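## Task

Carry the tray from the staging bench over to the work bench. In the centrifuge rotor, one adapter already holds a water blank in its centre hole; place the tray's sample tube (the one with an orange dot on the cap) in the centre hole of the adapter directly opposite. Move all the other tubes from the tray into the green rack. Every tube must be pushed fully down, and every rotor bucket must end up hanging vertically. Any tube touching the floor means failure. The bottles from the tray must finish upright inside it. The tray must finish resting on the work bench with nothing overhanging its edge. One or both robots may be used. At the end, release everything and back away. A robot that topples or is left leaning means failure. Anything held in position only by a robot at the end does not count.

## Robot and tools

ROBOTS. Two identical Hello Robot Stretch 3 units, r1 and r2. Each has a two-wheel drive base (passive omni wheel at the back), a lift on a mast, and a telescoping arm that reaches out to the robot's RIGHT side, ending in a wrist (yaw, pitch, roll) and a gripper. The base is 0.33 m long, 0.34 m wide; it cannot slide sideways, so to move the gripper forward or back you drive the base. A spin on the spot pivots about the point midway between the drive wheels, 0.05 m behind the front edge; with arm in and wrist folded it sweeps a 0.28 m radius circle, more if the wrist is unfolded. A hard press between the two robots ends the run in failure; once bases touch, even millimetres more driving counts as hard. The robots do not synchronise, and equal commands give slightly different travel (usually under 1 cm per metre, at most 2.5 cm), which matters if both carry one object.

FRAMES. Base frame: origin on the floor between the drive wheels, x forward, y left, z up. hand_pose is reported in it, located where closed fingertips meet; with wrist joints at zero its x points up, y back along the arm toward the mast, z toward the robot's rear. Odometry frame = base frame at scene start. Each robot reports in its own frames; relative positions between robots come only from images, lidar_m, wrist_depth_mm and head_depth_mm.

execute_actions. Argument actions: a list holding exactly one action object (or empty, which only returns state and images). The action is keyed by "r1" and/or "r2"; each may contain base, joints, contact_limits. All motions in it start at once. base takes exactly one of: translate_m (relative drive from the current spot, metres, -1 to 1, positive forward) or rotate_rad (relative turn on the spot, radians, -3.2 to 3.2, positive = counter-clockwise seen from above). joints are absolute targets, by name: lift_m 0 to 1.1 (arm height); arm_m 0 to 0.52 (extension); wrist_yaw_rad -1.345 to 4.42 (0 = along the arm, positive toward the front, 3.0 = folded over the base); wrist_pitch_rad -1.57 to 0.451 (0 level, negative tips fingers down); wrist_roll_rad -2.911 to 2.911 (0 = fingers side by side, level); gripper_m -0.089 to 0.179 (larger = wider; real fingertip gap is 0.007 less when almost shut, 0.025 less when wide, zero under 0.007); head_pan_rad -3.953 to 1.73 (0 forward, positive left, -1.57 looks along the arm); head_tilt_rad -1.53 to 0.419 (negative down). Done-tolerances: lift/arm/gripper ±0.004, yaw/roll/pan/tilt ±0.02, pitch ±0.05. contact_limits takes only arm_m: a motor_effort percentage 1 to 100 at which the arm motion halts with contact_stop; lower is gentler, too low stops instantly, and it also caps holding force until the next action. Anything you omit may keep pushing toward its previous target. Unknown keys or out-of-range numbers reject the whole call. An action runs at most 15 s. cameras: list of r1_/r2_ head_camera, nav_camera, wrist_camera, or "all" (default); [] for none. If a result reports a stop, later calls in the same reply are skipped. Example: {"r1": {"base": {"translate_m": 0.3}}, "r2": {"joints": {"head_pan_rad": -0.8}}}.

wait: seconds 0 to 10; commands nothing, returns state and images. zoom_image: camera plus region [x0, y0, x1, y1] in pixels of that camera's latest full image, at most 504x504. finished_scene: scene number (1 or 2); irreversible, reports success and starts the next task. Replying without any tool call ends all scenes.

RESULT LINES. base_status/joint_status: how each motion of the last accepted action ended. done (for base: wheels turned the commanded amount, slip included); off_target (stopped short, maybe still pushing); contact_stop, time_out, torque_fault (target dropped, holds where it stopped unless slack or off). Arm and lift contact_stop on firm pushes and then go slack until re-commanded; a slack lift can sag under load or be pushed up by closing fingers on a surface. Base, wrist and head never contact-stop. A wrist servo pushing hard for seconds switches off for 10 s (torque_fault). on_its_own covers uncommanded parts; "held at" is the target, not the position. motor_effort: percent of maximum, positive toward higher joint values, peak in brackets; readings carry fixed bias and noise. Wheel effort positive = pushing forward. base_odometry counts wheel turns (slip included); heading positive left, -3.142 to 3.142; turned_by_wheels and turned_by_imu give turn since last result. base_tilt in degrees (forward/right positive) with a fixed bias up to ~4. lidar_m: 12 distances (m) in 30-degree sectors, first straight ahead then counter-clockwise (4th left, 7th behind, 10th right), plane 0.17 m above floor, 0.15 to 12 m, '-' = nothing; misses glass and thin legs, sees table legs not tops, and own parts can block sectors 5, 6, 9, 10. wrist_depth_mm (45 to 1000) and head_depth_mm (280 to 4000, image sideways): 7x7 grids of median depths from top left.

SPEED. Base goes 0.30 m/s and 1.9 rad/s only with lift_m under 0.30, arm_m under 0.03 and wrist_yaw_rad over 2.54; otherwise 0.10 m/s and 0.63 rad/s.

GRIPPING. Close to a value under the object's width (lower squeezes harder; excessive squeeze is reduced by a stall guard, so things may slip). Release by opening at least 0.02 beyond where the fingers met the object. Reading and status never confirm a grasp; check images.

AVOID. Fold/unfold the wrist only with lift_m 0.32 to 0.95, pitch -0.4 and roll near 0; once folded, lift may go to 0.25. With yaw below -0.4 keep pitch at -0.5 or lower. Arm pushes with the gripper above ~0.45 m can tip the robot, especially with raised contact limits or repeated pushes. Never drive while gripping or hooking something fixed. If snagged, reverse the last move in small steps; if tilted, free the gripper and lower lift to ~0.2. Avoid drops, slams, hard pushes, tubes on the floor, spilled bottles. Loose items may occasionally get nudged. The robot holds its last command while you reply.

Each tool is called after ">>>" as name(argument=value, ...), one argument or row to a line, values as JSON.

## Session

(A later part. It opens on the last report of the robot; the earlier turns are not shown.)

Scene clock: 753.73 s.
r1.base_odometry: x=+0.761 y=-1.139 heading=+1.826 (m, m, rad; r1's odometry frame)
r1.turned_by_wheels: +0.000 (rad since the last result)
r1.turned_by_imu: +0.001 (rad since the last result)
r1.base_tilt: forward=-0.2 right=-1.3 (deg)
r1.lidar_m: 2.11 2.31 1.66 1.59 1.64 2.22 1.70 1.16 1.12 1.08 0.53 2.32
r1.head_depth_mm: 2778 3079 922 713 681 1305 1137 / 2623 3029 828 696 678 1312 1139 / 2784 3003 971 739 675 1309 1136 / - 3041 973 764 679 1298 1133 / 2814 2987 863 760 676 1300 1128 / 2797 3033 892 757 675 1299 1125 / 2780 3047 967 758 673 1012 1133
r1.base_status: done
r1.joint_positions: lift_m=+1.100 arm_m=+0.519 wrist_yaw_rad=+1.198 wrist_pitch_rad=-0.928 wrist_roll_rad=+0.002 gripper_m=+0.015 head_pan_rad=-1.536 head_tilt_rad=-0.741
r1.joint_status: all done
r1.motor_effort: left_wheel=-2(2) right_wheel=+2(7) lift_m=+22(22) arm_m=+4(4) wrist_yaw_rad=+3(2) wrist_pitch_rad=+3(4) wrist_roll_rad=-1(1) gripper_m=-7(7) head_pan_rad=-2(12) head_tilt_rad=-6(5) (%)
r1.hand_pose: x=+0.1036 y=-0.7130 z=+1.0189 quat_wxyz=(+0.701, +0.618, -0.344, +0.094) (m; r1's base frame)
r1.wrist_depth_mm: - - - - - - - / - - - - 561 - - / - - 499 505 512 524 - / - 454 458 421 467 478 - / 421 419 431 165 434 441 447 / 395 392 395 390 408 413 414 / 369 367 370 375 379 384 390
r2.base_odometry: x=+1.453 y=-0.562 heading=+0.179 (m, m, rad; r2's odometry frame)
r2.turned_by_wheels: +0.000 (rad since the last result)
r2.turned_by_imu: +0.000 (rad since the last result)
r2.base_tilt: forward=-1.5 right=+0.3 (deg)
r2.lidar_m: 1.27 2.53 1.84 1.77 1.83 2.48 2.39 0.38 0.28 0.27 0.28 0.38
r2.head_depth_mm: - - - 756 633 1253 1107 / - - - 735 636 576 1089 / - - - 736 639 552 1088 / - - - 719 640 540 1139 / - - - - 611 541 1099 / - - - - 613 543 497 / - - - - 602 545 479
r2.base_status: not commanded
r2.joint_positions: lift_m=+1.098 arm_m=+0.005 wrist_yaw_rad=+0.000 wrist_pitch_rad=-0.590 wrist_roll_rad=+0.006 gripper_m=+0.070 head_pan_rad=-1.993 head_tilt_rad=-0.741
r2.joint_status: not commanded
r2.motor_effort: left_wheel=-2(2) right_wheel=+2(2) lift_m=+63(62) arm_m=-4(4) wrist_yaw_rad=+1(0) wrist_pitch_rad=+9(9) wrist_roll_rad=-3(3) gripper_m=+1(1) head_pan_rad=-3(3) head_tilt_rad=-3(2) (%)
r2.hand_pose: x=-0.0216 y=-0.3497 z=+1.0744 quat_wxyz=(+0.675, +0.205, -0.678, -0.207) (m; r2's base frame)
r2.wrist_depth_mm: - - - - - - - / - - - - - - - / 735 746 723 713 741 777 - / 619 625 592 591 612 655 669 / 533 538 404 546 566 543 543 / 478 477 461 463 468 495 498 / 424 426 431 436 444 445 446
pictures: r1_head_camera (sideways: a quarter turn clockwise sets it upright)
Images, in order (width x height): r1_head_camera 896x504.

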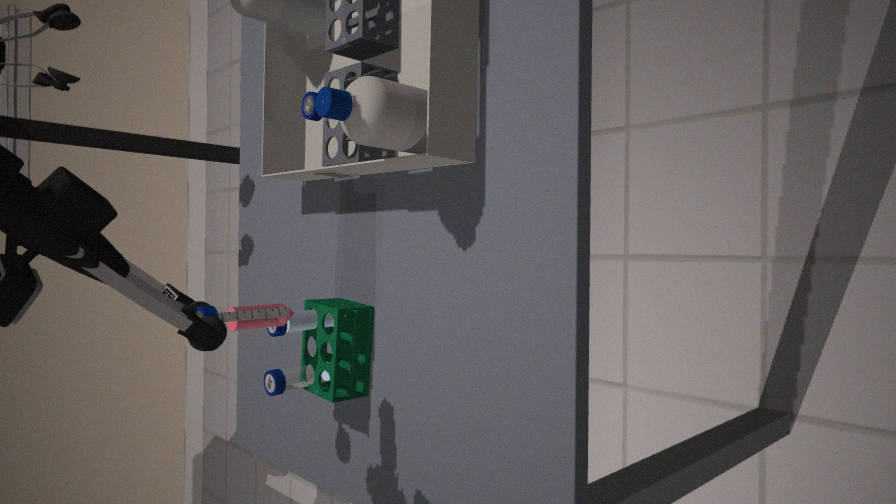

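>>> execute_actions(
  actions=[
    {"r1":{"joints":{"arm_m":0.42}}},
  ],
  cameras=[],
)

>>> execute_actions(
  actions=[
    {"r1":{"base":{"translate_m":0.142},"joints":{"wrist_yaw_rad":0.0}}},
  ],
  cameras=[],
)

>>> execute_actions(
  actions=[
    {"r1":{"joints":{"arm_m":0.47,"lift_m":1.035}}},
  ],
  cameras=["r1_head_camera","r1_wrist_camera"],
)

>>> zoom_image(
  camera="r1_head_camera",
  region=[220,170,400,310],
)

Scene clock: 763.10 s.
r1.base_odometry: x=+0.761 y=-1.139 heading=+1.826 (m, m, rad; r1's odometry frame)
r1.turned_by_wheels: +0.000 (rad since the last result)
r1.turned_by_imu: +0.001 (rad since the last result)
r1.base_tilt: forward=-0.2 right=-1.5 (deg)
r1.lidar_m: 2.12 2.31 1.66 1.59 1.64 2.22 1.70 1.16 1.12 1.08 0.53 2.33
r1.head_depth_mm: 2746 2996 922 715 681 1314 1130 / 2718 3018 826 697 680 1312 1136 / - 2973 968 738 676 1302 1131 / 2647 3092 967 762 680 1307 1134 / 2859 3055 867 758 677 1303 1137 / 2800 3061 895 759 674 1301 1128 / 2773 3048 964 757 674 1004 1132
r1.base_status: not commanded
r1.joint_positions: lift_m=+1.100 arm_m=+0.420 wrist_yaw_rad=+1.199 wrist_pitch_rad=-0.928 wrist_roll_rad=+0.002 gripper_m=+0.015 head_pan_rad=-1.536 head_tilt_rad=-0.741
r1.joint_status: all done
r1.motor_effort: left_wheel=-2(2) right_wheel=+2(2) lift_m=+22(22) arm_m=-3(1) wrist_yaw_rad=+1(2) wrist_pitch_rad=+4(4) wrist_roll_rad=-1(2) gripper_m=-7(8) head_pan_rad=-3(2) head_tilt_rad=-5(4) (%)
r1.hand_pose: x=+0.1037 y=-0.6143 z=+1.0189 quat_wxyz=(+0.701, +0.618, -0.344, +0.095) (m; r1's base frame)
r1.wrist_depth_mm: - - - - - - - / - - - - 566 569 - / - - 494 504 502 521 550 / - 456 461 466 411 479 483 / - 425 428 165 415 442 446 / - 399 396 391 410 411 415 / - 380 373 379 379 387 389
r2.base_odometry: x=+1.453 y=-0.562 heading=+0.179 (m, m, rad; r2's odometry frame)
r2.turned_by_wheels: +0.000 (rad since the last result)
r2.turned_by_imu: +0.000 (rad since the last result)
r2.base_tilt: forward=-1.5 right=+0.2 (deg)
r2.lidar_m: 1.27 2.54 1.84 1.77 1.83 2.48 2.39 0.39 0.28 0.27 0.28 0.38
r2.head_depth_mm: - - - 753 633 1254 1106 / - - - 735 635 575 1087 / - - - 735 639 552 1086 / - - - 718 640 539 1135 / - - - - 611 541 1098 / - - - - 613 544 498 / - - - - 602 546 479
r2.base_status: not commanded
r2.joint_positions: lift_m=+1.098 arm_m=+0.005 wrist_yaw_rad=+0.000 wrist_pitch_rad=-0.590 wrist_roll_rad=+0.006 gripper_m=+0.070 head_pan_rad=-1.993 head_tilt_rad=-0.741
r2.joint_status: not commanded
r2.motor_effort: left_wheel=-2(2) right_wheel=+2(2) lift_m=+62(62) arm_m=-4(4) wrist_yaw_rad=+0(1) wrist_pitch_rad=+9(9) wrist_roll_rad=-3(2) gripper_m=+0(0) head_pan_rad=-3(4) head_tilt_rad=-4(3) (%)
r2.hand_pose: x=-0.0216 y=-0.3497 z=+1.0744 quat_wxyz=(+0.675, +0.205, -0.678, -0.207) (m; r2's base frame)
r2.wrist_depth_mm: - - - - - - - / - - - - - - - / 742 732 727 711 722 793 - / 622 628 595 588 609 668 670 / 536 546 408 548 569 548 533 / 466 479 461 466 466 493 505 / 423 426 432 429 436 444 444
pictures: none
No camera images: the call's "cameras" was empty. Leave "cameras" out to get every camera's image.

Scene clock: 765.60 s.
r1.base_odometry: x=+0.725 y=-1.001 heading=+1.826 (m, m, rad; r1's odometry frame)
r1.turned_by_wheels: +0.000 (rad since the last result)
r1.turned_by_imu: +0.000 (rad since the last result)
r1.base_tilt: forward=-0.2 right=-1.4 (deg)
r1.lidar_m: 1.97 2.32 1.67 1.59 1.64 2.22 1.69 1.29 1.12 1.07 0.46 2.20
r1.head_depth_mm: 2680 3047 949 711 660 1310 1138 / 2730 3029 943 765 679 1309 1139 / - 3011 935 761 679 1305 1141 / 2725 3038 864 760 677 1311 1138 / 2736 3059 969 760 677 1307 1138 / 2752 3009 1095 759 676 1226 1134 / 2739 3036 2374 1865 1455 1298 1128
r1.base_status: done
r1.joint_positions: lift_m=+1.100 arm_m=+0.420 wrist_yaw_rad=+0.002 wrist_pitch_rad=-0.928 wrist_roll_rad=+0.002 gripper_m=+0.015 head_pan_rad=-1.536 head_tilt_rad=-0.741
r1.joint_status: all done
r1.motor_effort: left_wheel=-2(3) right_wheel=+2(6) lift_m=+22(22) arm_m=-3(3) wrist_yaw_rad=-2(3) wrist_pitch_rad=+4(4) wrist_roll_rad=-1(1) gripper_m=-6(7) head_pan_rad=-3(2) head_tilt_rad=-5(5) (%)
r1.hand_pose: x=-0.0213 y=-0.6996 z=+1.0189 quat_wxyz=(+0.632, +0.317, -0.632, -0.316) (m; r1's base frame)
r1.wrist_depth_mm: - - - - - - - / - - 547 554 565 577 583 / - 507 495 508 513 488 457 / - 458 444 454 472 468 475 / - 421 416 165 439 387 383 / - 390 397 392 409 387 406 / - 366 373 375 380 362 386
r2.base_odometry: x=+1.453 y=-0.562 heading=+0.179 (m, m, rad; r2's odometry frame)
r2.turned_by_wheels: +0.000 (rad since the last result)
r2.turned_by_imu: +0.000 (rad since the last result)
r2.base_tilt: forward=-1.6 right=+0.2 (deg)
r2.lidar_m: 1.27 2.53 1.84 1.77 1.83 2.48 2.39 0.39 0.28 0.27 0.28 0.38
r2.head_depth_mm: - - - 753 634 1247 1104 / - - - 733 636 576 1088 / - - - 735 639 551 1088 / - - - 718 641 540 1137 / - - - - 610 542 1095 / - - - - 613 543 498 / - - - - 603 545 479
r2.base_status: not commanded
r2.joint_positions: lift_m=+1.098 arm_m=+0.005 wrist_yaw_rad=+0.000 wrist_pitch_rad=-0.590 wrist_roll_rad=+0.006 gripper_m=+0.070 head_pan_rad=-1.993 head_tilt_rad=-0.741
r2.joint_status: not commanded
r2.motor_effort: left_wheel=-2(2) right_wheel=+2(1) lift_m=+62(62) arm_m=-4(4) wrist_yaw_rad=+0(1) wrist_pitch_rad=+9(9) wrist_roll_rad=-2(2) gripper_m=+0(1) head_pan_rad=-3(3) head_tilt_rad=-3(3) (%)
r2.hand_pose: x=-0.0216 y=-0.3497 z=+1.0744 quat_wxyz=(+0.675, +0.205, -0.678, -0.207) (m; r2's base frame)
r2.wrist_depth_mm: - - - - - - - / - - - - - - - / 733 733 728 718 734 793 - / 616 629 591 596 608 659 662 / 538 541 406 554 564 554 541 / 472 476 460 460 466 495 500 / 427 426 428 435 438 445 448
pictures: none
No camera images: the call's "cameras" was empty. Leave "cameras" out to get every camera's image.

Scene clock: 767.07 s.
r1.base_odometry: x=+0.725 y=-1.001 heading=+1.826 (m, m, rad; r1's odometry frame)
r1.turned_by_wheels: +0.000 (rad since the last result)
r1.turned_by_imu: +0.000 (rad since the last result)
r1.base_tilt: forward=-0.2 right=-1.4 (deg)
r1.lidar_m: 1.97 2.31 1.67 1.59 1.65 2.22 1.69 1.29 1.12 1.07 0.46 2.20
r1.head_depth_mm: 2838 3068 946 713 660 1315 1140 / 2720 2993 942 764 681 1311 1129 / - 3081 936 764 678 1309 1143 / 2759 3031 861 758 677 1307 1135 / 2751 3087 967 760 674 1309 1129 / 2761 3026 1097 759 674 1235 1132 / 2764 3045 2384 1850 1451 1305 1125
r1.base_status: not commanded
r1.joint_positions: lift_m=+1.035 arm_m=+0.470 wrist_yaw_rad=+0.002 wrist_pitch_rad=-0.929 wrist_roll_rad=+0.002 gripper_m=+0.015 head_pan_rad=-1.536 head_tilt_rad=-0.741
r1.joint_status: all done
r1.motor_effort: left_wheel=-2(2) right_wheel=+2(2) lift_m=+14(21) arm_m=+4(3) wrist_yaw_rad=-2(2) wrist_pitch_rad=+4(5) wrist_roll_rad=-1(1) gripper_m=-6(7) head_pan_rad=-3(3) head_tilt_rad=-5(5) (%)
r1.hand_pose: x=-0.0214 y=-0.7487 z=+0.9543 quat_wxyz=(+0.632, +0.317, -0.632, -0.317) (m; r1's base frame)
r1.wrist_depth_mm: - - 499 514 522 532 547 / - 455 455 464 476 481 490 / - 411 417 423 432 384 414 / - 382 387 395 397 386 408 / - 353 306 165 369 357 357 / - 329 327 329 347 337 293 / 312 310 313 318 320 319 280
r2.base_odometry: x=+1.453 y=-0.562 heading=+0.179 (m, m, rad; r2's odometry frame)
r2.turned_by_wheels: +0.000 (rad since the last result)
r2.turned_by_imu: +0.000 (rad since the last result)
r2.base_tilt: forward=-1.5 right=+0.2 (deg)
r2.lidar_m: 1.27 2.53 1.84 1.77 1.83 2.48 2.38 0.39 0.28 0.27 0.28 0.38
r2.head_depth_mm: - - - 754 634 1248 1109 / - - - 734 635 575 1087 / - - - 734 637 551 1088 / - - - 718 641 540 1138 / - - - - 610 542 1098 / - - - - 612 544 497 / - - - - 604 544 479
r2.base_status: not commanded
r2.joint_positions: lift_m=+1.098 arm_m=+0.005 wrist_yaw_rad=+0.000 wrist_pitch_rad=-0.590 wrist_roll_rad=+0.006 gripper_m=+0.070 head_pan_rad=-1.993 head_tilt_rad=-0.741
r2.joint_status: not commanded
r2.motor_effort: left_wheel=-2(2) right_wheel=+2(2) lift_m=+63(62) arm_m=-4(4) wrist_yaw_rad=+1(1) wrist_pitch_rad=+10(9) wrist_roll_rad=-3(3) gripper_m=+0(0) head_pan_rad=-4(4) head_tilt_rad=-3(3) (%)
r2.hand_pose: x=-0.0216 y=-0.3497 z=+1.0744 quat_wxyz=(+0.675, +0.205, -0.678, -0.207) (m; r2's base frame)
r2.wrist_depth_mm: - - - - - - 460 / - - - - - - - / 746 741 718 708 717 791 780 / 620 633 597 593 622 656 647 / 531 544 407 549 571 546 539 / 476 475 457 463 468 495 499 / 422 431 430 435 444 451 442
pictures: r1_head_camera (sideways: a quarter turn clockwise sets it upright), r1_wrist_camera
Images, in order (width x height): r1_head_camera 896x504, r1_wrist_camera 644x364.

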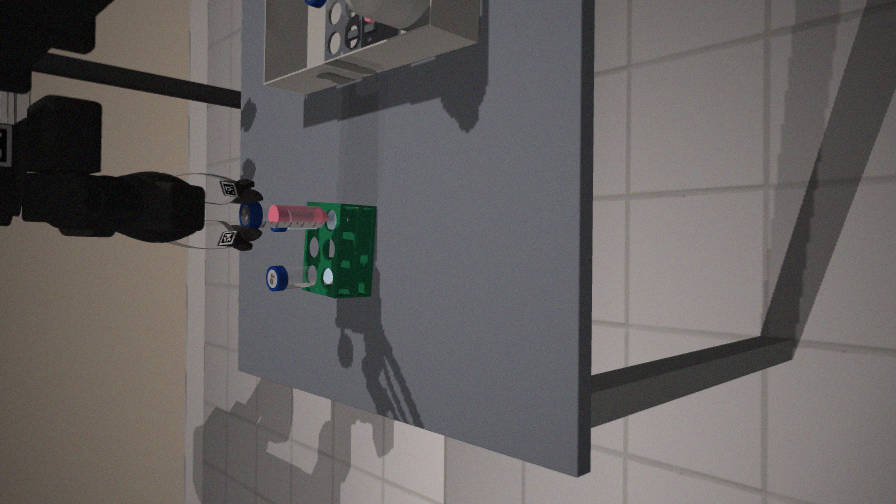

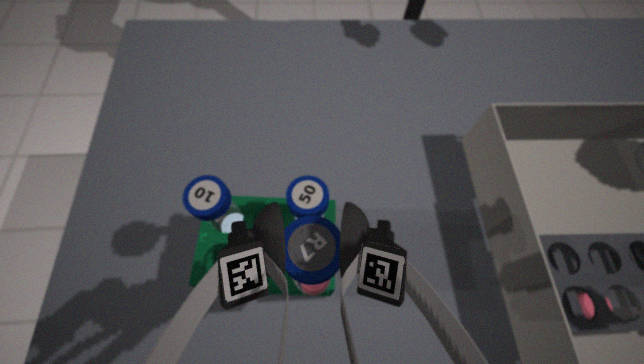

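Region (220, 170, 400, 310) of r1_head_camera's 896x504 image, scaled by 2.800, with more detail than that image has.

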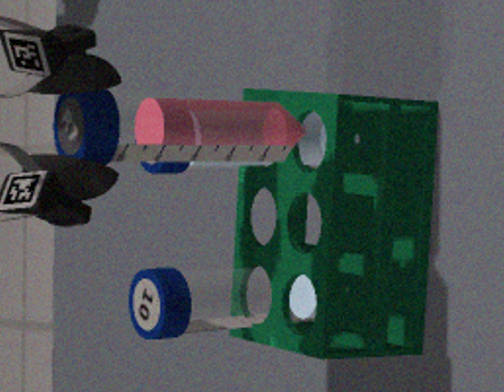

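>>> execute_actions(
  actions=[
    {"r1":{"joints":{"arm_m":0.482}}},
  ],
  cameras=[],
)

>>> execute_actions(
  actions=[
    {"r1":{"joints":{"lift_m":1.005}}},
  ],
  cameras=["r1_head_camera","r1_wrist_camera"],
)

>>> zoom_image(
  camera="r1_head_camera",
  region=[220,170,400,310],
)

Scene clock: 775.83 s.
r1.base_odometry: x=+0.725 y=-1.001 heading=+1.826 (m, m, rad; r1's odometry frame)
r1.turned_by_wheels: +0.000 (rad since the last result)
r1.turned_by_imu: +0.001 (rad since the last result)
r1.base_tilt: forward=-0.3 right=-1.4 (deg)
r1.lidar_m: 1.98 2.31 1.67 1.60 1.65 2.23 1.69 1.29 1.12 1.07 0.46 2.21
r1.head_depth_mm: 2848 3051 946 713 664 1313 1135 / 2751 2987 942 766 676 1304 1130 / - 3042 939 762 678 1305 1141 / 2714 3004 862 761 675 1305 1132 / 2733 3042 968 760 674 1307 1129 / 2778 3026 1094 756 675 1229 1135 / 2768 3044 2402 1873 1449 1305 1130
r1.base_status: not commanded
r1.joint_positions: lift_m=+1.035 arm_m=+0.482 wrist_yaw_rad=+0.002 wrist_pitch_rad=-0.929 wrist_roll_rad=+0.002 gripper_m=+0.015 head_pan_rad=-1.536 head_tilt_rad=-0.741
r1.joint_status: all done
r1.motor_effort: left_wheel=-2(2) right_wheel=+2(2) lift_m=+14(14) arm_m=+3(3) wrist_yaw_rad=-1(2) wrist_pitch_rad=+5(4) wrist_roll_rad=-2(1) gripper_m=-6(7) head_pan_rad=-2(2) head_tilt_rad=-4(6) (%)
r1.hand_pose: x=-0.0214 y=-0.7607 z=+0.9543 quat_wxyz=(+0.632, +0.317, -0.632, -0.317) (m; r1's base frame)
r1.wrist_depth_mm: - - 499 510 525 537 541 / - 453 458 464 474 484 488 / - 410 418 426 434 403 414 / - 383 386 392 398 386 405 / - 355 289 165 372 357 378 / - 331 326 278 347 338 294 / 312 309 312 318 322 316 284
r2.base_odometry: x=+1.453 y=-0.562 heading=+0.179 (m, m, rad; r2's odometry frame)
r2.turned_by_wheels: +0.000 (rad since the last result)
r2.turned_by_imu: +0.000 (rad since the last result)
r2.base_tilt: forward=-1.6 right=+0.2 (deg)
r2.lidar_m: 1.27 2.54 1.83 1.77 1.83 2.49 2.40 0.38 0.28 0.27 0.28 0.38
r2.head_depth_mm: - - - 752 634 1250 1106 / - - - 735 637 576 1088 / - - - 736 638 550 1090 / - - - 718 640 540 1140 / - - - - 613 540 1095 / - - - - 611 544 497 / - - - - 602 545 479
r2.base_status: not commanded
r2.joint_positions: lift_m=+1.098 arm_m=+0.005 wrist_yaw_rad=+0.000 wrist_pitch_rad=-0.590 wrist_roll_rad=+0.006 gripper_m=+0.070 head_pan_rad=-1.993 head_tilt_rad=-0.741
r2.joint_status: not commanded
r2.motor_effort: left_wheel=-2(2) right_wheel=+2(2) lift_m=+62(62) arm_m=-4(4) wrist_yaw_rad=+0(0) wrist_pitch_rad=+9(9) wrist_roll_rad=-3(2) gripper_m=+0(0) head_pan_rad=-3(3) head_tilt_rad=-4(2) (%)
r2.hand_pose: x=-0.0216 y=-0.3497 z=+1.0744 quat_wxyz=(+0.675, +0.205, -0.678, -0.207) (m; r2's base frame)
r2.wrist_depth_mm: - - - - - - 440 / - - - - - - - / 727 743 737 698 722 786 466 / 619 621 596 594 611 653 573 / 539 546 407 550 568 554 537 / 473 478 461 462 469 498 502 / 426 424 428 435 441 442 444
pictures: none
No camera images: the call's "cameras" was empty. Leave "cameras" out to get every camera's image.

Scene clock: 776.90 s.
r1.base_odometry: x=+0.725 y=-1.001 heading=+1.826 (m, m, rad; r1's odometry frame)
r1.turned_by_wheels: +0.000 (rad since the last result)
r1.turned_by_imu: +0.000 (rad since the last result)
r1.base_tilt: forward=-0.3 right=-1.4 (deg)
r1.lidar_m: 1.98 2.32 1.66 1.60 1.65 2.22 1.69 1.29 1.12 1.07 0.46 2.20
r1.head_depth_mm: - 3071 947 714 662 1317 1139 / 2764 3015 939 766 680 1306 1132 / - 3109 936 763 679 1302 1137 / 2784 3002 855 761 676 1302 1137 / 2787 3051 968 761 674 1310 1132 / 2789 3085 1096 760 673 1220 1130 / 2792 3012 2406 1863 1461 1294 1128
r1.base_status: not commanded
r1.joint_positions: lift_m=+1.005 arm_m=+0.482 wrist_yaw_rad=+0.002 wrist_pitch_rad=-0.929 wrist_roll_rad=+0.002 gripper_m=+0.015 head_pan_rad=-1.536 head_tilt_rad=-0.741
r1.joint_status: all done
r1.motor_effort: left_wheel=-2(2) right_wheel=+2(2) lift_m=+14(15) arm_m=+4(3) wrist_yaw_rad=-1(1) wrist_pitch_rad=+4(4) wrist_roll_rad=-1(1) gripper_m=-7(8) head_pan_rad=-3(3) head_tilt_rad=-4(5) (%)
r1.hand_pose: x=-0.0214 y=-0.7607 z=+0.9243 quat_wxyz=(+0.632, +0.317, -0.632, -0.317) (m; r1's base frame)
r1.wrist_depth_mm: - 449 460 464 475 490 494 / - 408 416 424 434 443 443 / - 377 382 391 394 362 389 / - 349 354 357 365 333 372 / 329 322 274 164 338 331 341 / 300 303 269 251 314 313 259 / 280 284 287 290 292 297 249
r2.base_odometry: x=+1.453 y=-0.562 heading=+0.179 (m, m, rad; r2's odometry frame)
r2.turned_by_wheels: +0.000 (rad since the last result)
r2.turned_by_imu: +0.000 (rad since the last result)
r2.base_tilt: forward=-1.5 right=+0.3 (deg)
r2.lidar_m: 1.28 2.53 1.84 1.76 1.83 2.49 2.39 0.38 0.28 0.27 0.28 0.38
r2.head_depth_mm: - - - 755 634 1255 1110 / - - - 736 634 575 1092 / - - - 737 638 550 1093 / - - - 717 642 539 1130 / - - - - 612 542 1092 / - - - - 613 543 498 / - - - - 602 544 478
r2.base_status: not commanded
r2.joint_positions: lift_m=+1.098 arm_m=+0.005 wrist_yaw_rad=+0.000 wrist_pitch_rad=-0.590 wrist_roll_rad=+0.006 gripper_m=+0.070 head_pan_rad=-1.993 head_tilt_rad=-0.741
r2.joint_status: not commanded
r2.motor_effort: left_wheel=-2(2) right_wheel=+2(1) lift_m=+62(62) arm_m=-4(4) wrist_yaw_rad=+0(0) wrist_pitch_rad=+9(10) wrist_roll_rad=-2(3) gripper_m=+0(0) head_pan_rad=-3(3) head_tilt_rad=-3(3) (%)
r2.hand_pose: x=-0.0216 y=-0.3497 z=+1.0744 quat_wxyz=(+0.675, +0.205, -0.678, -0.207) (m; r2's base frame)
r2.wrist_depth_mm: - - - - - - 445 / - - - - - - - / 726 745 728 726 711 780 804 / 622 628 589 595 611 662 539 / 537 538 408 549 574 548 547 / 473 477 460 462 470 496 502 / 424 428 428 434 439 440 447
pictures: r1_head_camera (sideways: a quarter turn clockwise sets it upright), r1_wrist_camera
Images, in order (width x height): r1_head_camera 896x504, r1_wrist_camera 644x364.

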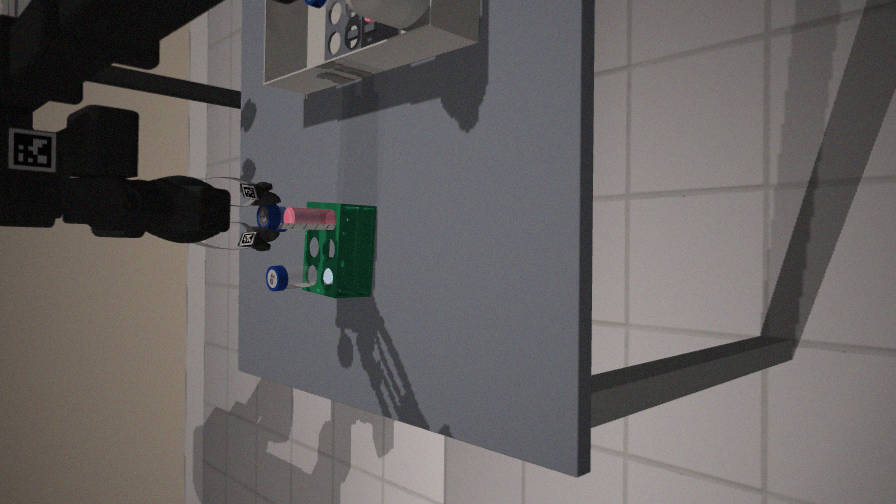

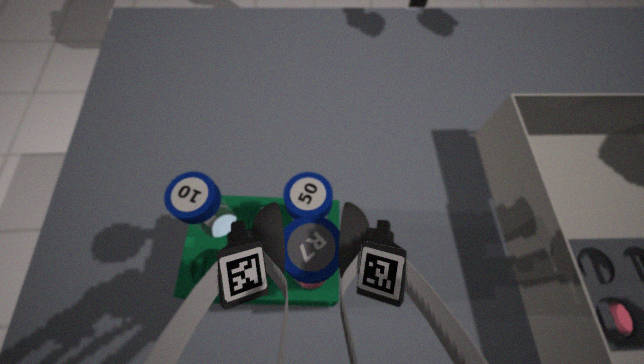

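Region (220, 170, 400, 310) of r1_head_camera's 896x504 image, scaled by 2.800, with more detail than that image has.

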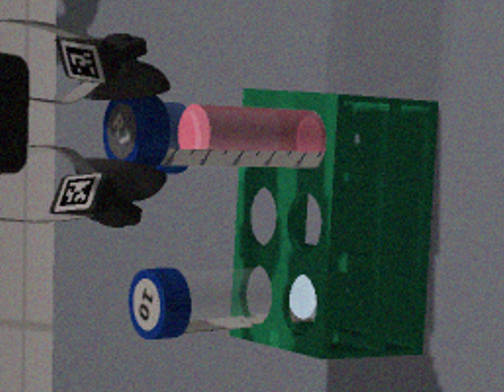

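>>> execute_actions(
  actions=[
    {"r1":{"joints":{"lift_m":0.965}}},
  ],
  cameras=["r1_wrist_camera"],
)

>>> execute_actions(
  actions=[
    {"r1":{"joints":{"gripper_m":0.05}}},
  ],
  cameras=["r1_wrist_camera"],
)

>>> execute_actions(
  actions=[
    {"r1":{"joints":{"lift_m":1.1}}},
  ],
  cameras=["r1_head_camera"],
)

>>> zoom_image(
  camera="r1_head_camera",
  region=[220,170,400,310],
)

Scene clock: 786.23 s.
r1.base_odometry: x=+0.725 y=-1.001 heading=+1.826 (m, m, rad; r1's odometry frame)
r1.turned_by_wheels: +0.000 (rad since the last result)
r1.turned_by_imu: +0.001 (rad since the last result)
r1.base_tilt: forward=-0.3 right=-1.3 (deg)
r1.lidar_m: 1.97 2.31 1.67 1.60 1.64 2.22 1.69 1.29 1.12 1.07 0.46 2.21
r1.head_depth_mm: 2742 - 896 711 661 1313 1141 / 2644 3004 938 766 682 1315 1137 / 2636 3075 936 763 680 1313 1138 / 2752 3081 859 762 678 1302 1136 / 2787 3062 971 762 676 1311 1133 / 2772 3009 1100 760 672 1225 1133 / 2744 3032 2384 1871 1445 1315 1128
r1.base_status: not commanded
r1.joint_positions: lift_m=+0.965 arm_m=+0.482 wrist_yaw_rad=+0.002 wrist_pitch_rad=-0.928 wrist_roll_rad=+0.002 gripper_m=+0.015 head_pan_rad=-1.536 head_tilt_rad=-0.741
r1.joint_status: all done
r1.motor_effort: left_wheel=-2(2) right_wheel=+1(2) lift_m=+13(16) arm_m=+3(4) wrist_yaw_rad=-1(1) wrist_pitch_rad=+4(4) wrist_roll_rad=-1(1) gripper_m=-7(7) head_pan_rad=-3(2) head_tilt_rad=-5(5) (%)
r1.hand_pose: x=-0.0214 y=-0.7609 z=+0.8845 quat_wxyz=(+0.632, +0.317, -0.632, -0.317) (m; r1's base frame)
r1.wrist_depth_mm: - 398 407 408 417 426 432 / - 361 365 375 380 379 320 / 335 331 333 338 346 334 350 / 307 295 267 184 318 313 317 / 280 281 251 164 298 296 253 / 262 261 260 213 275 277 232 / 246 248 250 255 256 261 232
r2.base_odometry: x=+1.453 y=-0.562 heading=+0.179 (m, m, rad; r2's odometry frame)
r2.turned_by_wheels: +0.000 (rad since the last result)
r2.turned_by_imu: +0.000 (rad since the last result)
r2.base_tilt: forward=-1.5 right=+0.3 (deg)
r2.lidar_m: 1.27 2.53 1.84 1.77 1.83 2.48 2.39 0.39 0.28 0.27 0.28 0.38
r2.head_depth_mm: - - - 754 633 1251 1107 / - - - 734 637 576 1088 / - - - 736 637 551 1090 / - - - 718 640 540 1140 / - - - - 612 542 1096 / - - - - 613 544 498 / - - - - 602 545 479
r2.base_status: not commanded
r2.joint_positions: lift_m=+1.098 arm_m=+0.005 wrist_yaw_rad=+0.000 wrist_pitch_rad=-0.590 wrist_roll_rad=+0.006 gripper_m=+0.070 head_pan_rad=-1.993 head_tilt_rad=-0.741
r2.joint_status: not commanded
r2.motor_effort: left_wheel=-2(2) right_wheel=+2(2) lift_m=+62(62) arm_m=-4(4) wrist_yaw_rad=-1(0) wrist_pitch_rad=+9(9) wrist_roll_rad=-2(2) gripper_m=+0(0) head_pan_rad=-3(4) head_tilt_rad=-3(3) (%)
r2.hand_pose: x=-0.0216 y=-0.3497 z=+1.0744 quat_wxyz=(+0.675, +0.205, -0.678, -0.207) (m; r2's base frame)
r2.wrist_depth_mm: - - - - - - 464 / - - - - - - - / 729 743 727 718 726 782 - / 621 629 595 587 613 656 542 / 530 536 407 551 576 551 544 / 474 471 464 464 459 501 502 / 422 432 431 433 434 443 446
pictures: r1_wrist_camera
Images, in order (width x height): r1_wrist_camera 644x364.

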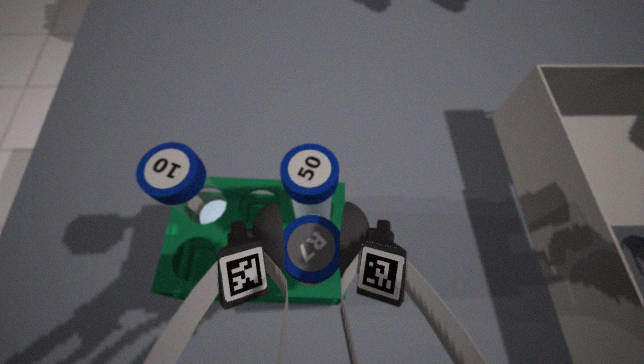

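Scene clock: 787.07 s.
r1.base_odometry: x=+0.725 y=-1.001 heading=+1.826 (m, m, rad; r1's odometry frame)
r1.turned_by_wheels: +0.000 (rad since the last result)
r1.turned_by_imu: +0.000 (rad since the last result)
r1.base_tilt: forward=-0.3 right=-1.4 (deg)
r1.lidar_m: 1.97 2.31 1.67 1.60 1.65 2.22 1.69 1.29 1.12 1.07 0.46 2.20
r1.head_depth_mm: 2703 - 899 713 662 1318 1144 / 2630 2989 944 762 680 1310 1142 / 2644 3063 935 762 677 1313 1140 / 2756 3018 860 758 678 1302 1143 / 2788 3010 970 757 676 1305 1134 / 2753 3056 1099 761 675 1227 1131 / 2763 3082 2400 1863 1469 1308 1131
r1.base_status: not commanded
r1.joint_positions: lift_m=+0.965 arm_m=+0.482 wrist_yaw_rad=+0.002 wrist_pitch_rad=-0.928 wrist_roll_rad=+0.002 gripper_m=+0.050 head_pan_rad=-1.536 head_tilt_rad=-0.741
r1.joint_status: all done
r1.motor_effort: left_wheel=-2(2) right_wheel=+2(2) lift_m=+13(13) arm_m=+3(4) wrist_yaw_rad=-2(2) wrist_pitch_rad=+4(4) wrist_roll_rad=-1(2) gripper_m=+0(77) head_pan_rad=-2(2) head_tilt_rad=-4(4) (%)
r1.hand_pose: x=-0.0214 y=-0.7609 z=+0.8845 quat_wxyz=(+0.632, +0.317, -0.632, -0.317) (m; r1's base frame)
r1.wrist_depth_mm: - 395 401 409 418 426 430 / - 361 366 371 378 380 318 / 337 329 334 341 346 332 350 / 304 294 269 183 320 314 318 / 280 281 250 166 296 296 252 / 261 260 254 213 276 278 232 / 246 248 250 252 256 261 232
r2.base_odometry: x=+1.453 y=-0.562 heading=+0.179 (m, m, rad; r2's odometry frame)
r2.turned_by_wheels: +0.000 (rad since the last result)
r2.turned_by_imu: +0.000 (rad since the last result)
r2.base_tilt: forward=-1.5 right=+0.2 (deg)
r2.lidar_m: 1.27 2.53 1.83 1.77 1.83 2.48 2.39 0.39 0.28 0.27 0.28 0.38
r2.head_depth_mm: - - - 752 633 1251 1106 / - - - 735 636 575 1087 / - - - 736 638 551 1092 / - - - 719 640 540 1136 / - - - - 610 541 1096 / - - - - 613 543 496 / - - - - 603 544 479
r2.base_status: not commanded
r2.joint_positions: lift_m=+1.098 arm_m=+0.005 wrist_yaw_rad=+0.000 wrist_pitch_rad=-0.590 wrist_roll_rad=+0.006 gripper_m=+0.070 head_pan_rad=-1.993 head_tilt_rad=-0.741
r2.joint_status: not commanded
r2.motor_effort: left_wheel=-2(2) right_wheel=+2(2) lift_m=+62(62) arm_m=-4(4) wrist_yaw_rad=-1(1) wrist_pitch_rad=+9(10) wrist_roll_rad=-2(2) gripper_m=+0(0) head_pan_rad=-4(4) head_tilt_rad=-4(3) (%)
r2.hand_pose: x=-0.0216 y=-0.3497 z=+1.0744 quat_wxyz=(+0.675, +0.205, -0.678, -0.207) (m; r2's base frame)
r2.wrist_depth_mm: - - - - - - 463 / - - - - - - - / 741 735 730 708 734 783 - / 620 639 596 593 616 636 548 / 538 546 408 548 568 552 538 / 475 477 462 466 461 493 492 / 422 424 431 434 437 440 446
pictures: r1_wrist_camera
Images, in order (width x height): r1_wrist_camera 644x364.

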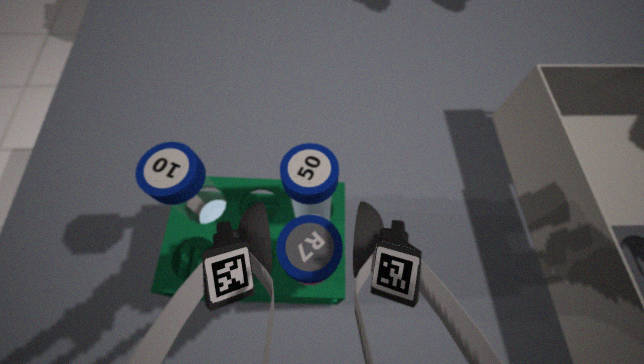

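Scene clock: 789.13 s.
r1.base_odometry: x=+0.725 y=-1.001 heading=+1.826 (m, m, rad; r1's odometry frame)
r1.turned_by_wheels: +0.000 (rad since the last result)
r1.turned_by_imu: +0.000 (rad since the last result)
r1.base_tilt: forward=-0.2 right=-1.4 (deg)
r1.lidar_m: 1.98 2.32 1.67 1.60 1.65 2.23 1.69 1.29 1.12 1.07 0.46 2.21
r1.head_depth_mm: 2729 3061 947 709 662 1314 1134 / 2720 2984 941 764 680 1304 1137 / 2756 3043 936 761 679 1311 1138 / 2739 3025 864 760 679 1305 1131 / 2752 3090 971 759 676 1306 1136 / 2749 3020 1092 757 676 1232 1129 / 2758 3051 2397 1873 1457 1306 1133
r1.base_status: not commanded
r1.joint_positions: lift_m=+1.100 arm_m=+0.482 wrist_yaw_rad=+0.002 wrist_pitch_rad=-0.928 wrist_roll_rad=+0.002 gripper_m=+0.050 head_pan_rad=-1.536 head_tilt_rad=-0.741
r1.joint_status: all done
r1.motor_effort: left_wheel=-2(2) right_wheel=+2(2) lift_m=+22(24) arm_m=+3(4) wrist_yaw_rad=-2(2) wrist_pitch_rad=+4(4) wrist_roll_rad=-1(1) gripper_m=+0(0) head_pan_rad=-2(3) head_tilt_rad=-5(4) (%)
r1.hand_pose: x=-0.0214 y=-0.7609 z=+1.0189 quat_wxyz=(+0.632, +0.317, -0.632, -0.317) (m; r1's base frame)
r1.wrist_depth_mm: - - - - - - - / - - 545 549 562 572 580 / - 501 500 509 515 519 529 / - 460 460 469 470 465 467 / - 425 428 418 442 435 448 / - 394 338 354 409 362 363 / - 367 372 375 380 362 340
r2.base_odometry: x=+1.453 y=-0.562 heading=+0.179 (m, m, rad; r2's odometry frame)
r2.turned_by_wheels: +0.000 (rad since the last result)
r2.turned_by_imu: +0.000 (rad since the last result)
r2.base_tilt: forward=-1.5 right=+0.2 (deg)
r2.lidar_m: 1.27 2.53 1.84 1.76 1.83 2.48 2.39 0.39 0.28 0.27 0.28 0.38
r2.head_depth_mm: - - - 753 633 1250 1109 / - - - 735 635 575 1089 / - - - 736 639 549 1092 / - - - 718 641 540 1140 / - - - - 612 541 1098 / - - - - 612 543 497 / - - - - 603 546 479
r2.base_status: not commanded
r2.joint_positions: lift_m=+1.098 arm_m=+0.005 wrist_yaw_rad=+0.000 wrist_pitch_rad=-0.590 wrist_roll_rad=+0.006 gripper_m=+0.070 head_pan_rad=-1.993 head_tilt_rad=-0.741
r2.joint_status: not commanded
r2.motor_effort: left_wheel=-2(2) right_wheel=+2(1) lift_m=+63(62) arm_m=-4(4) wrist_yaw_rad=+1(1) wrist_pitch_rad=+9(9) wrist_roll_rad=-3(2) gripper_m=+0(0) head_pan_rad=-4(3) head_tilt_rad=-3(3) (%)
r2.hand_pose: x=-0.0216 y=-0.3497 z=+1.0744 quat_wxyz=(+0.675, +0.205, -0.678, -0.207) (m; r2's base frame)
r2.wrist_depth_mm: - - - - - - - / - - - - - - - / 737 746 734 705 736 794 - / 620 625 603 588 606 658 573 / 536 543 405 549 575 549 537 / 475 478 452 463 465 500 498 / 428 427 426 434 437 442 441
pictures: r1_head_camera (sideways: a quarter turn clockwise sets it upright)
Images, in order (width x height): r1_head_camera 896x504.

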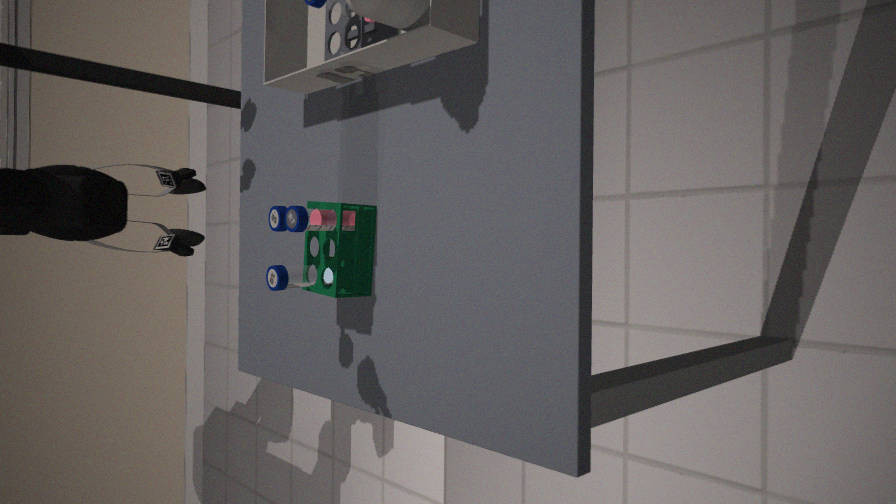

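Region (220, 170, 400, 310) of r1_head_camera's 896x504 image, scaled by 2.800, with more detail than that image has.

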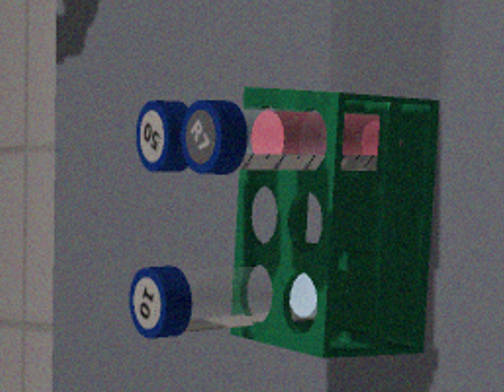

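>>> execute_actions(
  actions=[
    {"r1":{"base":{"translate_m":-0.369},"joints":{"arm_m":0.474,"wrist_yaw_rad":0.8,"gripper_m":0.052,"head_pan_rad":-1.45}}},
  ],
  cameras=[],
)

>>> execute_actions(
  actions=[
    {"r1":{"joints":{"lift_m":1.0}}},
  ],
  cameras=["r1_wrist_camera","r1_head_camera"],
)

Scene clock: 803.20 s.
r1.base_odometry: x=+0.819 y=-1.359 heading=+1.826 (m, m, rad; r1's odometry frame)
r1.turned_by_wheels: +0.000 (rad since the last result)
r1.turned_by_imu: +0.003 (rad since the last result)
r1.base_tilt: forward=-0.3 right=-1.3 (deg)
r1.lidar_m: 2.33 2.30 1.66 1.59 1.63 2.21 1.72 0.96 1.13 1.08 1.12 0.68
r1.head_depth_mm: 2723 3031 974 740 662 1313 1137 / 2786 3011 884 716 662 1315 1130 / - 3009 951 715 680 1306 1135 / 2774 3027 821 702 678 1304 1134 / 2747 3110 968 731 674 1298 1130 / 2839 3099 931 758 1429 1307 1131 / 2830 3145 872 757 1430 1305 1132
r1.base_status: done
r1.joint_positions: lift_m=+1.100 arm_m=+0.474 wrist_yaw_rad=+0.798 wrist_pitch_rad=-0.928 wrist_roll_rad=+0.002 gripper_m=+0.052 head_pan_rad=-1.457 head_tilt_rad=-0.741
r1.joint_status: all done
r1.motor_effort: left_wheel=-2(7) right_wheel=+2(2) lift_m=+22(22) arm_m=-3(3) wrist_yaw_rad=+2(3) wrist_pitch_rad=+4(4) wrist_roll_rad=-1(1) gripper_m=+1(19) head_pan_rad=+3(11) head_tilt_rad=-5(4) (%)
r1.hand_pose: x=+0.0746 y=-0.7133 z=+1.0189 quat_wxyz=(+0.705, +0.537, -0.460, -0.047) (m; r1's base frame)
r1.wrist_depth_mm: - - 590 605 - - - / - 523 533 548 559 - - / 482 484 482 509 513 523 - / 447 450 461 456 459 474 483 / 416 421 426 390 442 424 446 / 388 395 - 338 401 378 271 / 366 365 294 369 333 373 295
r2.base_odometry: x=+1.453 y=-0.562 heading=+0.179 (m, m, rad; r2's odometry frame)
r2.turned_by_wheels: +0.000 (rad since the last result)
r2.turned_by_imu: +0.000 (rad since the last result)
r2.base_tilt: forward=-1.5 right=+0.2 (deg)
r2.lidar_m: 1.27 2.54 1.83 1.77 1.83 2.49 2.39 0.39 0.28 0.27 0.28 0.38
r2.head_depth_mm: - - - 754 632 1251 1105 / - - - 734 635 576 1091 / - - - 736 637 551 1088 / - - - 719 640 540 1140 / - - - - 612 541 1100 / - - - - 613 544 498 / - - - - 603 544 479
r2.base_status: not commanded
r2.joint_positions: lift_m=+1.098 arm_m=+0.005 wrist_yaw_rad=+0.000 wrist_pitch_rad=-0.590 wrist_roll_rad=+0.006 gripper_m=+0.070 head_pan_rad=-1.993 head_tilt_rad=-0.741
r2.joint_status: not commanded
r2.motor_effort: left_wheel=-2(2) right_wheel=+2(2) lift_m=+62(62) arm_m=-4(4) wrist_yaw_rad=+0(1) wrist_pitch_rad=+10(10) wrist_roll_rad=-3(2) gripper_m=+1(0) head_pan_rad=-3(4) head_tilt_rad=-3(3) (%)
r2.hand_pose: x=-0.0216 y=-0.3497 z=+1.0744 quat_wxyz=(+0.675, +0.205, -0.678, -0.207) (m; r2's base frame)
r2.wrist_depth_mm: - - - - - - - / - - - - - - - / 719 745 721 719 723 795 - / 612 627 593 592 615 656 570 / 538 545 407 550 568 549 531 / 469 480 458 465 469 501 499 / 422 426 432 428 439 444 444
pictures: none
No camera images: the call's "cameras" was empty. Leave "cameras" out to get every camera's image.

Scene clock: 804.93 s.
r1.base_odometry: x=+0.819 y=-1.359 heading=+1.826 (m, m, rad; r1's odometry frame)
r1.turned_by_wheels: +0.000 (rad since the last result)
r1.turned_by_imu: +0.000 (rad since the last result)
r1.base_tilt: forward=-0.3 right=-1.3 (deg)
r1.lidar_m: 2.34 2.30 1.66 1.59 1.64 2.21 1.72 0.96 1.13 1.08 1.12 0.68
r1.head_depth_mm: - 2983 973 744 661 1316 1138 / - 3087 887 720 663 1320 1140 / 2623 - 947 717 676 1299 1143 / 2768 3151 794 702 678 1314 1139 / 2807 3034 969 733 676 1306 1133 / 2826 3116 932 758 1422 1301 1139 / 2830 3146 874 760 1424 1308 1132
r1.base_status: not commanded
r1.joint_positions: lift_m=+1.000 arm_m=+0.474 wrist_yaw_rad=+0.798 wrist_pitch_rad=-0.928 wrist_roll_rad=+0.002 gripper_m=+0.052 head_pan_rad=-1.457 head_tilt_rad=-0.741
r1.joint_status: all done
r1.motor_effort: left_wheel=-2(2) right_wheel=+2(2) lift_m=+14(20) arm_m=-3(3) wrist_yaw_rad=+2(2) wrist_pitch_rad=+4(4) wrist_roll_rad=-1(1) gripper_m=+1(1) head_pan_rad=+3(2) head_tilt_rad=-5(5) (%)
r1.hand_pose: x=+0.0746 y=-0.7133 z=+0.9195 quat_wxyz=(+0.705, +0.537, -0.460, -0.047) (m; r1's base frame)
r1.wrist_depth_mm: 437 320 448 462 468 - - / 399 388 402 417 425 435 - / 366 371 375 380 371 389 400 / 339 342 347 325 354 333 369 / 316 318 322 270 331 331 290 / 294 298 - 240 303 309 245 / 276 157 275 279 262 290 273
r2.base_odometry: x=+1.453 y=-0.562 heading=+0.179 (m, m, rad; r2's odometry frame)
r2.turned_by_wheels: +0.000 (rad since the last result)
r2.turned_by_imu: +0.000 (rad since the last result)
r2.base_tilt: forward=-1.5 right=+0.3 (deg)
r2.lidar_m: 1.27 2.54 1.84 1.77 1.83 2.49 2.39 0.39 0.28 0.27 0.28 0.38
r2.head_depth_mm: - - - 754 633 1249 1102 / - - - 733 636 575 1087 / - - - 735 638 550 1093 / - - - 718 641 539 1138 / - - - - 612 541 1098 / - - - - 612 543 497 / - - - - 603 546 479
r2.base_status: not commanded
r2.joint_positions: lift_m=+1.098 arm_m=+0.005 wrist_yaw_rad=+0.000 wrist_pitch_rad=-0.590 wrist_roll_rad=+0.006 gripper_m=+0.070 head_pan_rad=-1.993 head_tilt_rad=-0.741
r2.joint_status: not commanded
r2.motor_effort: left_wheel=-2(2) right_wheel=+2(2) lift_m=+62(62) arm_m=-4(4) wrist_yaw_rad=+1(0) wrist_pitch_rad=+9(9) wrist_roll_rad=-3(3) gripper_m=+0(0) head_pan_rad=-4(3) head_tilt_rad=-4(5) (%)
r2.hand_pose: x=-0.0216 y=-0.3497 z=+1.0744 quat_wxyz=(+0.675, +0.205, -0.678, -0.207) (m; r2's base frame)
r2.wrist_depth_mm: - - - - - - - / - - - - - - - / 727 749 722 710 723 783 - / 622 630 599 592 614 648 561 / 537 543 408 559 566 549 541 / 472 476 457 464 466 502 499 / 426 425 433 428 441 441 443
pictures: r1_head_camera (sideways: a quarter turn clockwise sets it upright), r1_wrist_camera
Images, in order (width x height): r1_head_camera 896x504, r1_wrist_camera 644x364.

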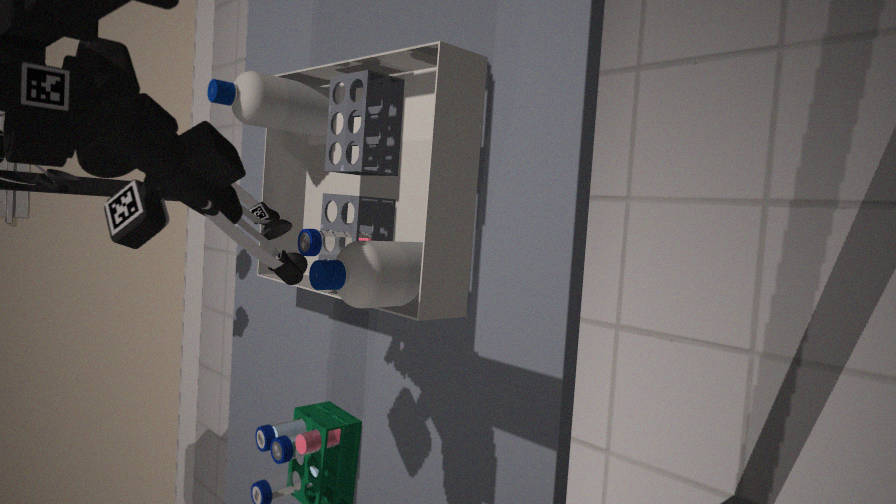

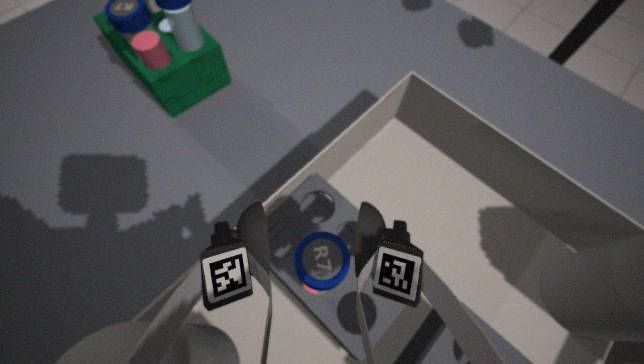

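>>> execute_actions(
  actions=[
    {"r1":{"joints":{"lift_m":0.983}}},
  ],
  cameras=["r1_wrist_camera","r1_head_camera"],
)

>>> zoom_image(
  camera="r1_head_camera",
  region=[200,170,420,330],
)

Scene clock: 812.27 s.
r1.base_odometry: x=+0.819 y=-1.359 heading=+1.826 (m, m, rad; r1's odometry frame)
r1.turned_by_wheels: +0.000 (rad since the last result)
r1.turned_by_imu: +0.001 (rad since the last result)
r1.base_tilt: forward=-0.3 right=-1.4 (deg)
r1.lidar_m: 2.33 2.30 1.66 1.59 1.64 2.21 1.71 0.96 1.13 1.08 1.12 0.68
r1.head_depth_mm: - 3014 976 745 663 1319 1137 / - 3008 886 718 662 1316 1138 / 2581 - 948 714 677 1307 1135 / 2750 3074 794 700 678 1302 1136 / 2776 3044 970 733 677 1302 1129 / 2841 3112 929 756 1428 1316 1128 / 2836 3172 876 756 1421 1313 1129
r1.base_status: not commanded
r1.joint_positions: lift_m=+0.983 arm_m=+0.474 wrist_yaw_rad=+0.798 wrist_pitch_rad=-0.928 wrist_roll_rad=+0.002 gripper_m=+0.052 head_pan_rad=-1.457 head_tilt_rad=-0.741
r1.joint_status: all done
r1.motor_effort: left_wheel=-2(2) right_wheel=+2(2) lift_m=+14(16) arm_m=-3(3) wrist_yaw_rad=+3(2) wrist_pitch_rad=+4(5) wrist_roll_rad=-1(1) gripper_m=+0(0) head_pan_rad=+3(2) head_tilt_rad=-4(4) (%)
r1.hand_pose: x=+0.0746 y=-0.7133 z=+0.9025 quat_wxyz=(+0.705, +0.537, -0.460, -0.047) (m; r1's base frame)
r1.wrist_depth_mm: 414 325 422 436 443 460 - / 378 367 381 392 346 409 415 / 346 352 355 354 355 311 379 / 320 324 330 289 333 328 288 / 297 301 304 242 314 314 285 / 280 280 - 228 287 293 244 / 257 146 262 263 249 271 269
r2.base_odometry: x=+1.453 y=-0.562 heading=+0.179 (m, m, rad; r2's odometry frame)
r2.turned_by_wheels: +0.000 (rad since the last result)
r2.turned_by_imu: +0.000 (rad since the last result)
r2.base_tilt: forward=-1.5 right=+0.3 (deg)
r2.lidar_m: 1.27 2.53 1.84 1.77 1.82 2.49 2.39 0.39 0.28 0.27 0.28 0.38
r2.head_depth_mm: - - - 753 634 1249 1104 / - - - 736 634 575 1087 / - - - 737 638 550 1088 / - - - 719 641 540 1137 / - - - - 611 542 1094 / - - - - 612 543 497 / - - - - 603 545 480
r2.base_status: not commanded
r2.joint_positions: lift_m=+1.098 arm_m=+0.005 wrist_yaw_rad=+0.000 wrist_pitch_rad=-0.590 wrist_roll_rad=+0.006 gripper_m=+0.070 head_pan_rad=-1.993 head_tilt_rad=-0.741
r2.joint_status: not commanded
r2.motor_effort: left_wheel=-2(3) right_wheel=+2(2) lift_m=+62(62) arm_m=-4(4) wrist_yaw_rad=+0(0) wrist_pitch_rad=+9(9) wrist_roll_rad=-3(3) gripper_m=+0(0) head_pan_rad=-3(4) head_tilt_rad=-3(4) (%)
r2.hand_pose: x=-0.0216 y=-0.3497 z=+1.0744 quat_wxyz=(+0.675, +0.205, -0.678, -0.207) (m; r2's base frame)
r2.wrist_depth_mm: - - - 494 - - - / - - - - - - - / 722 741 731 708 716 783 - / 624 618 595 594 616 661 573 / 530 544 406 552 574 550 543 / 474 481 458 461 461 497 508 / 424 428 428 433 436 443 445
pictures: r1_head_camera (sideways: a quarter turn clockwise sets it upright), r1_wrist_camera
Images, in order (width x height): r1_head_camera 896x504, r1_wrist_camera 644x364.

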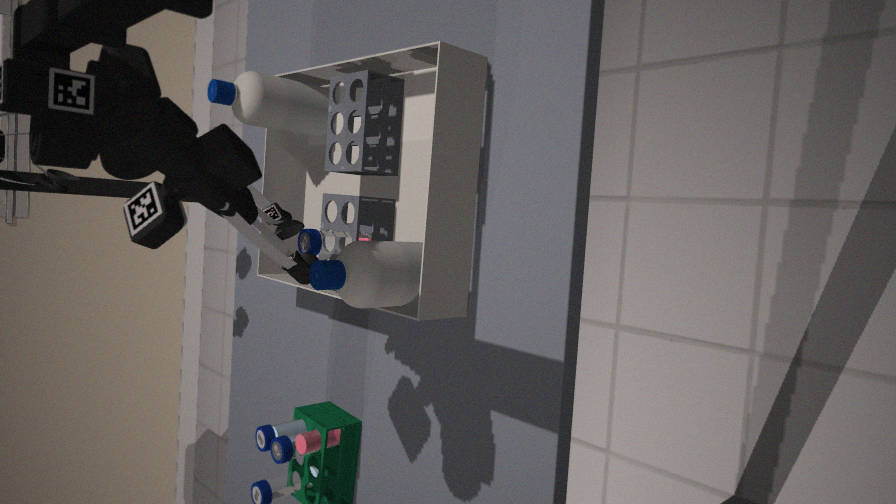

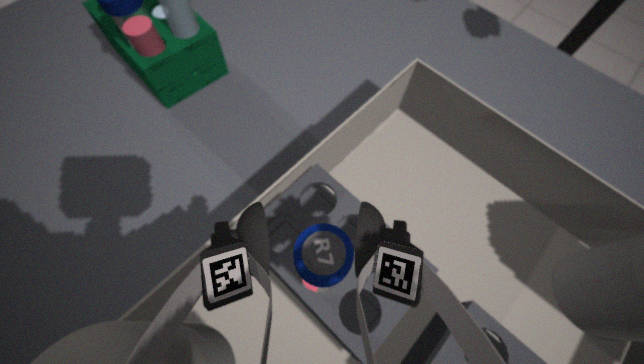

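Region (200, 170, 420, 330) of r1_head_camera's 896x504 image, scaled by 2.291, with more detail than that image has; it fills the top 367 rows of this view, and the rest is white.

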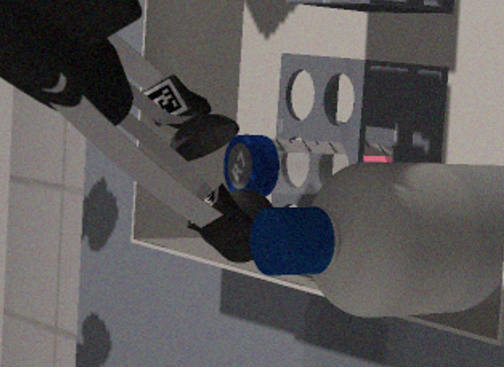

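>>> execute_actions(
  actions=[
    {"r1":{"base":{"translate_m":-0.005},"joints":{"arm_m":0.478,"lift_m":0.969}}},
  ],
  cameras=["r1_wrist_camera"],
)

Scene clock: 817.53 s.
r1.base_odometry: x=+0.820 y=-1.363 heading=+1.826 (m, m, rad; r1's odometry frame)
r1.turned_by_wheels: +0.000 (rad since the last result)
r1.turned_by_imu: +0.001 (rad since the last result)
r1.base_tilt: forward=-0.2 right=-1.4 (deg)
r1.lidar_m: 2.34 2.30 1.66 1.59 1.64 2.21 1.72 0.95 1.13 1.08 1.12 0.69
r1.head_depth_mm: 2573 3015 977 743 661 1309 1140 / 2540 2998 889 719 662 1308 1138 / 2563 - 938 717 679 1306 1144 / 2783 3044 786 701 674 1299 1136 / 2798 3133 967 715 677 1299 1149 / 2808 3146 928 759 1429 1302 1134 / 2860 3161 871 756 1430 1297 1131
r1.base_status: done
r1.joint_positions: lift_m=+0.969 arm_m=+0.478 wrist_yaw_rad=+0.798 wrist_pitch_rad=-0.928 wrist_roll_rad=+0.002 gripper_m=+0.052 head_pan_rad=-1.457 head_tilt_rad=-0.741
r1.joint_status: all done
r1.motor_effort: left_wheel=-2(7) right_wheel=+2(4) lift_m=+14(11) arm_m=+3(5) wrist_yaw_rad=+2(2) wrist_pitch_rad=+4(4) wrist_roll_rad=-1(1) gripper_m=+0(0) head_pan_rad=+2(2) head_tilt_rad=-4(4) (%)
r1.hand_pose: x=+0.0746 y=-0.7165 z=+0.8884 quat_wxyz=(+0.705, +0.537, -0.460, -0.047) (m; r1's base frame)
r1.wrist_depth_mm: 392 311 403 417 427 430 - / 359 352 367 378 319 391 394 / 332 335 341 331 339 296 361 / 305 308 312 256 320 315 271 / 285 287 283 168 296 300 277 / 266 241 - 214 272 278 238 / 129 141 250 250 238 230 258
r2.base_odometry: x=+1.453 y=-0.562 heading=+0.179 (m, m, rad; r2's odometry frame)
r2.turned_by_wheels: +0.000 (rad since the last result)
r2.turned_by_imu: +0.000 (rad since the last result)
r2.base_tilt: forward=-1.5 right=+0.2 (deg)
r2.lidar_m: 1.27 2.53 1.84 1.77 1.83 2.49 2.39 0.39 0.28 0.27 0.28 0.38
r2.head_depth_mm: - - - 754 634 1257 1108 / - - - 736 636 576 1093 / - - - 736 638 550 1095 / - - - 717 639 540 1136 / - - - - 609 542 1095 / - - - - 613 544 497 / - - - - 602 544 479
r2.base_status: not commanded
r2.joint_positions: lift_m=+1.098 arm_m=+0.005 wrist_yaw_rad=+0.000 wrist_pitch_rad=-0.590 wrist_roll_rad=+0.006 gripper_m=+0.070 head_pan_rad=-1.993 head_tilt_rad=-0.741
r2.joint_status: not commanded
r2.motor_effort: left_wheel=-2(2) right_wheel=+2(2) lift_m=+62(62) arm_m=-4(4) wrist_yaw_rad=+1(2) wrist_pitch_rad=+9(9) wrist_roll_rad=-3(2) gripper_m=+0(0) head_pan_rad=-3(3) head_tilt_rad=-3(3) (%)
r2.hand_pose: x=-0.0216 y=-0.3497 z=+1.0744 quat_wxyz=(+0.675, +0.205, -0.678, -0.207) (m; r2's base frame)
r2.wrist_depth_mm: - - - 497 - - - / - - - - - - - / 745 745 737 716 721 795 - / 614 617 589 596 613 656 569 / 539 542 409 548 573 551 533 / 468 475 459 465 469 496 499 / 423 425 427 436 434 440 440
pictures: r1_wrist_camera
Images, in order (width x height): r1_wrist_camera 644x364.

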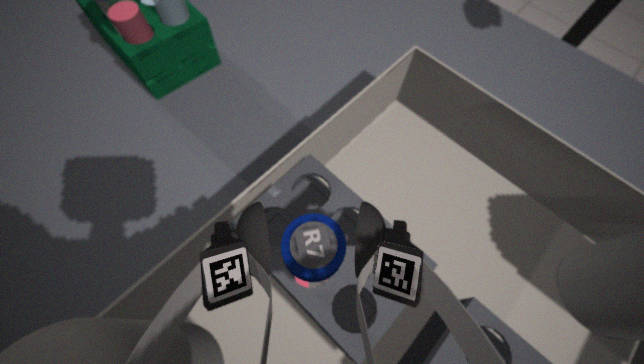

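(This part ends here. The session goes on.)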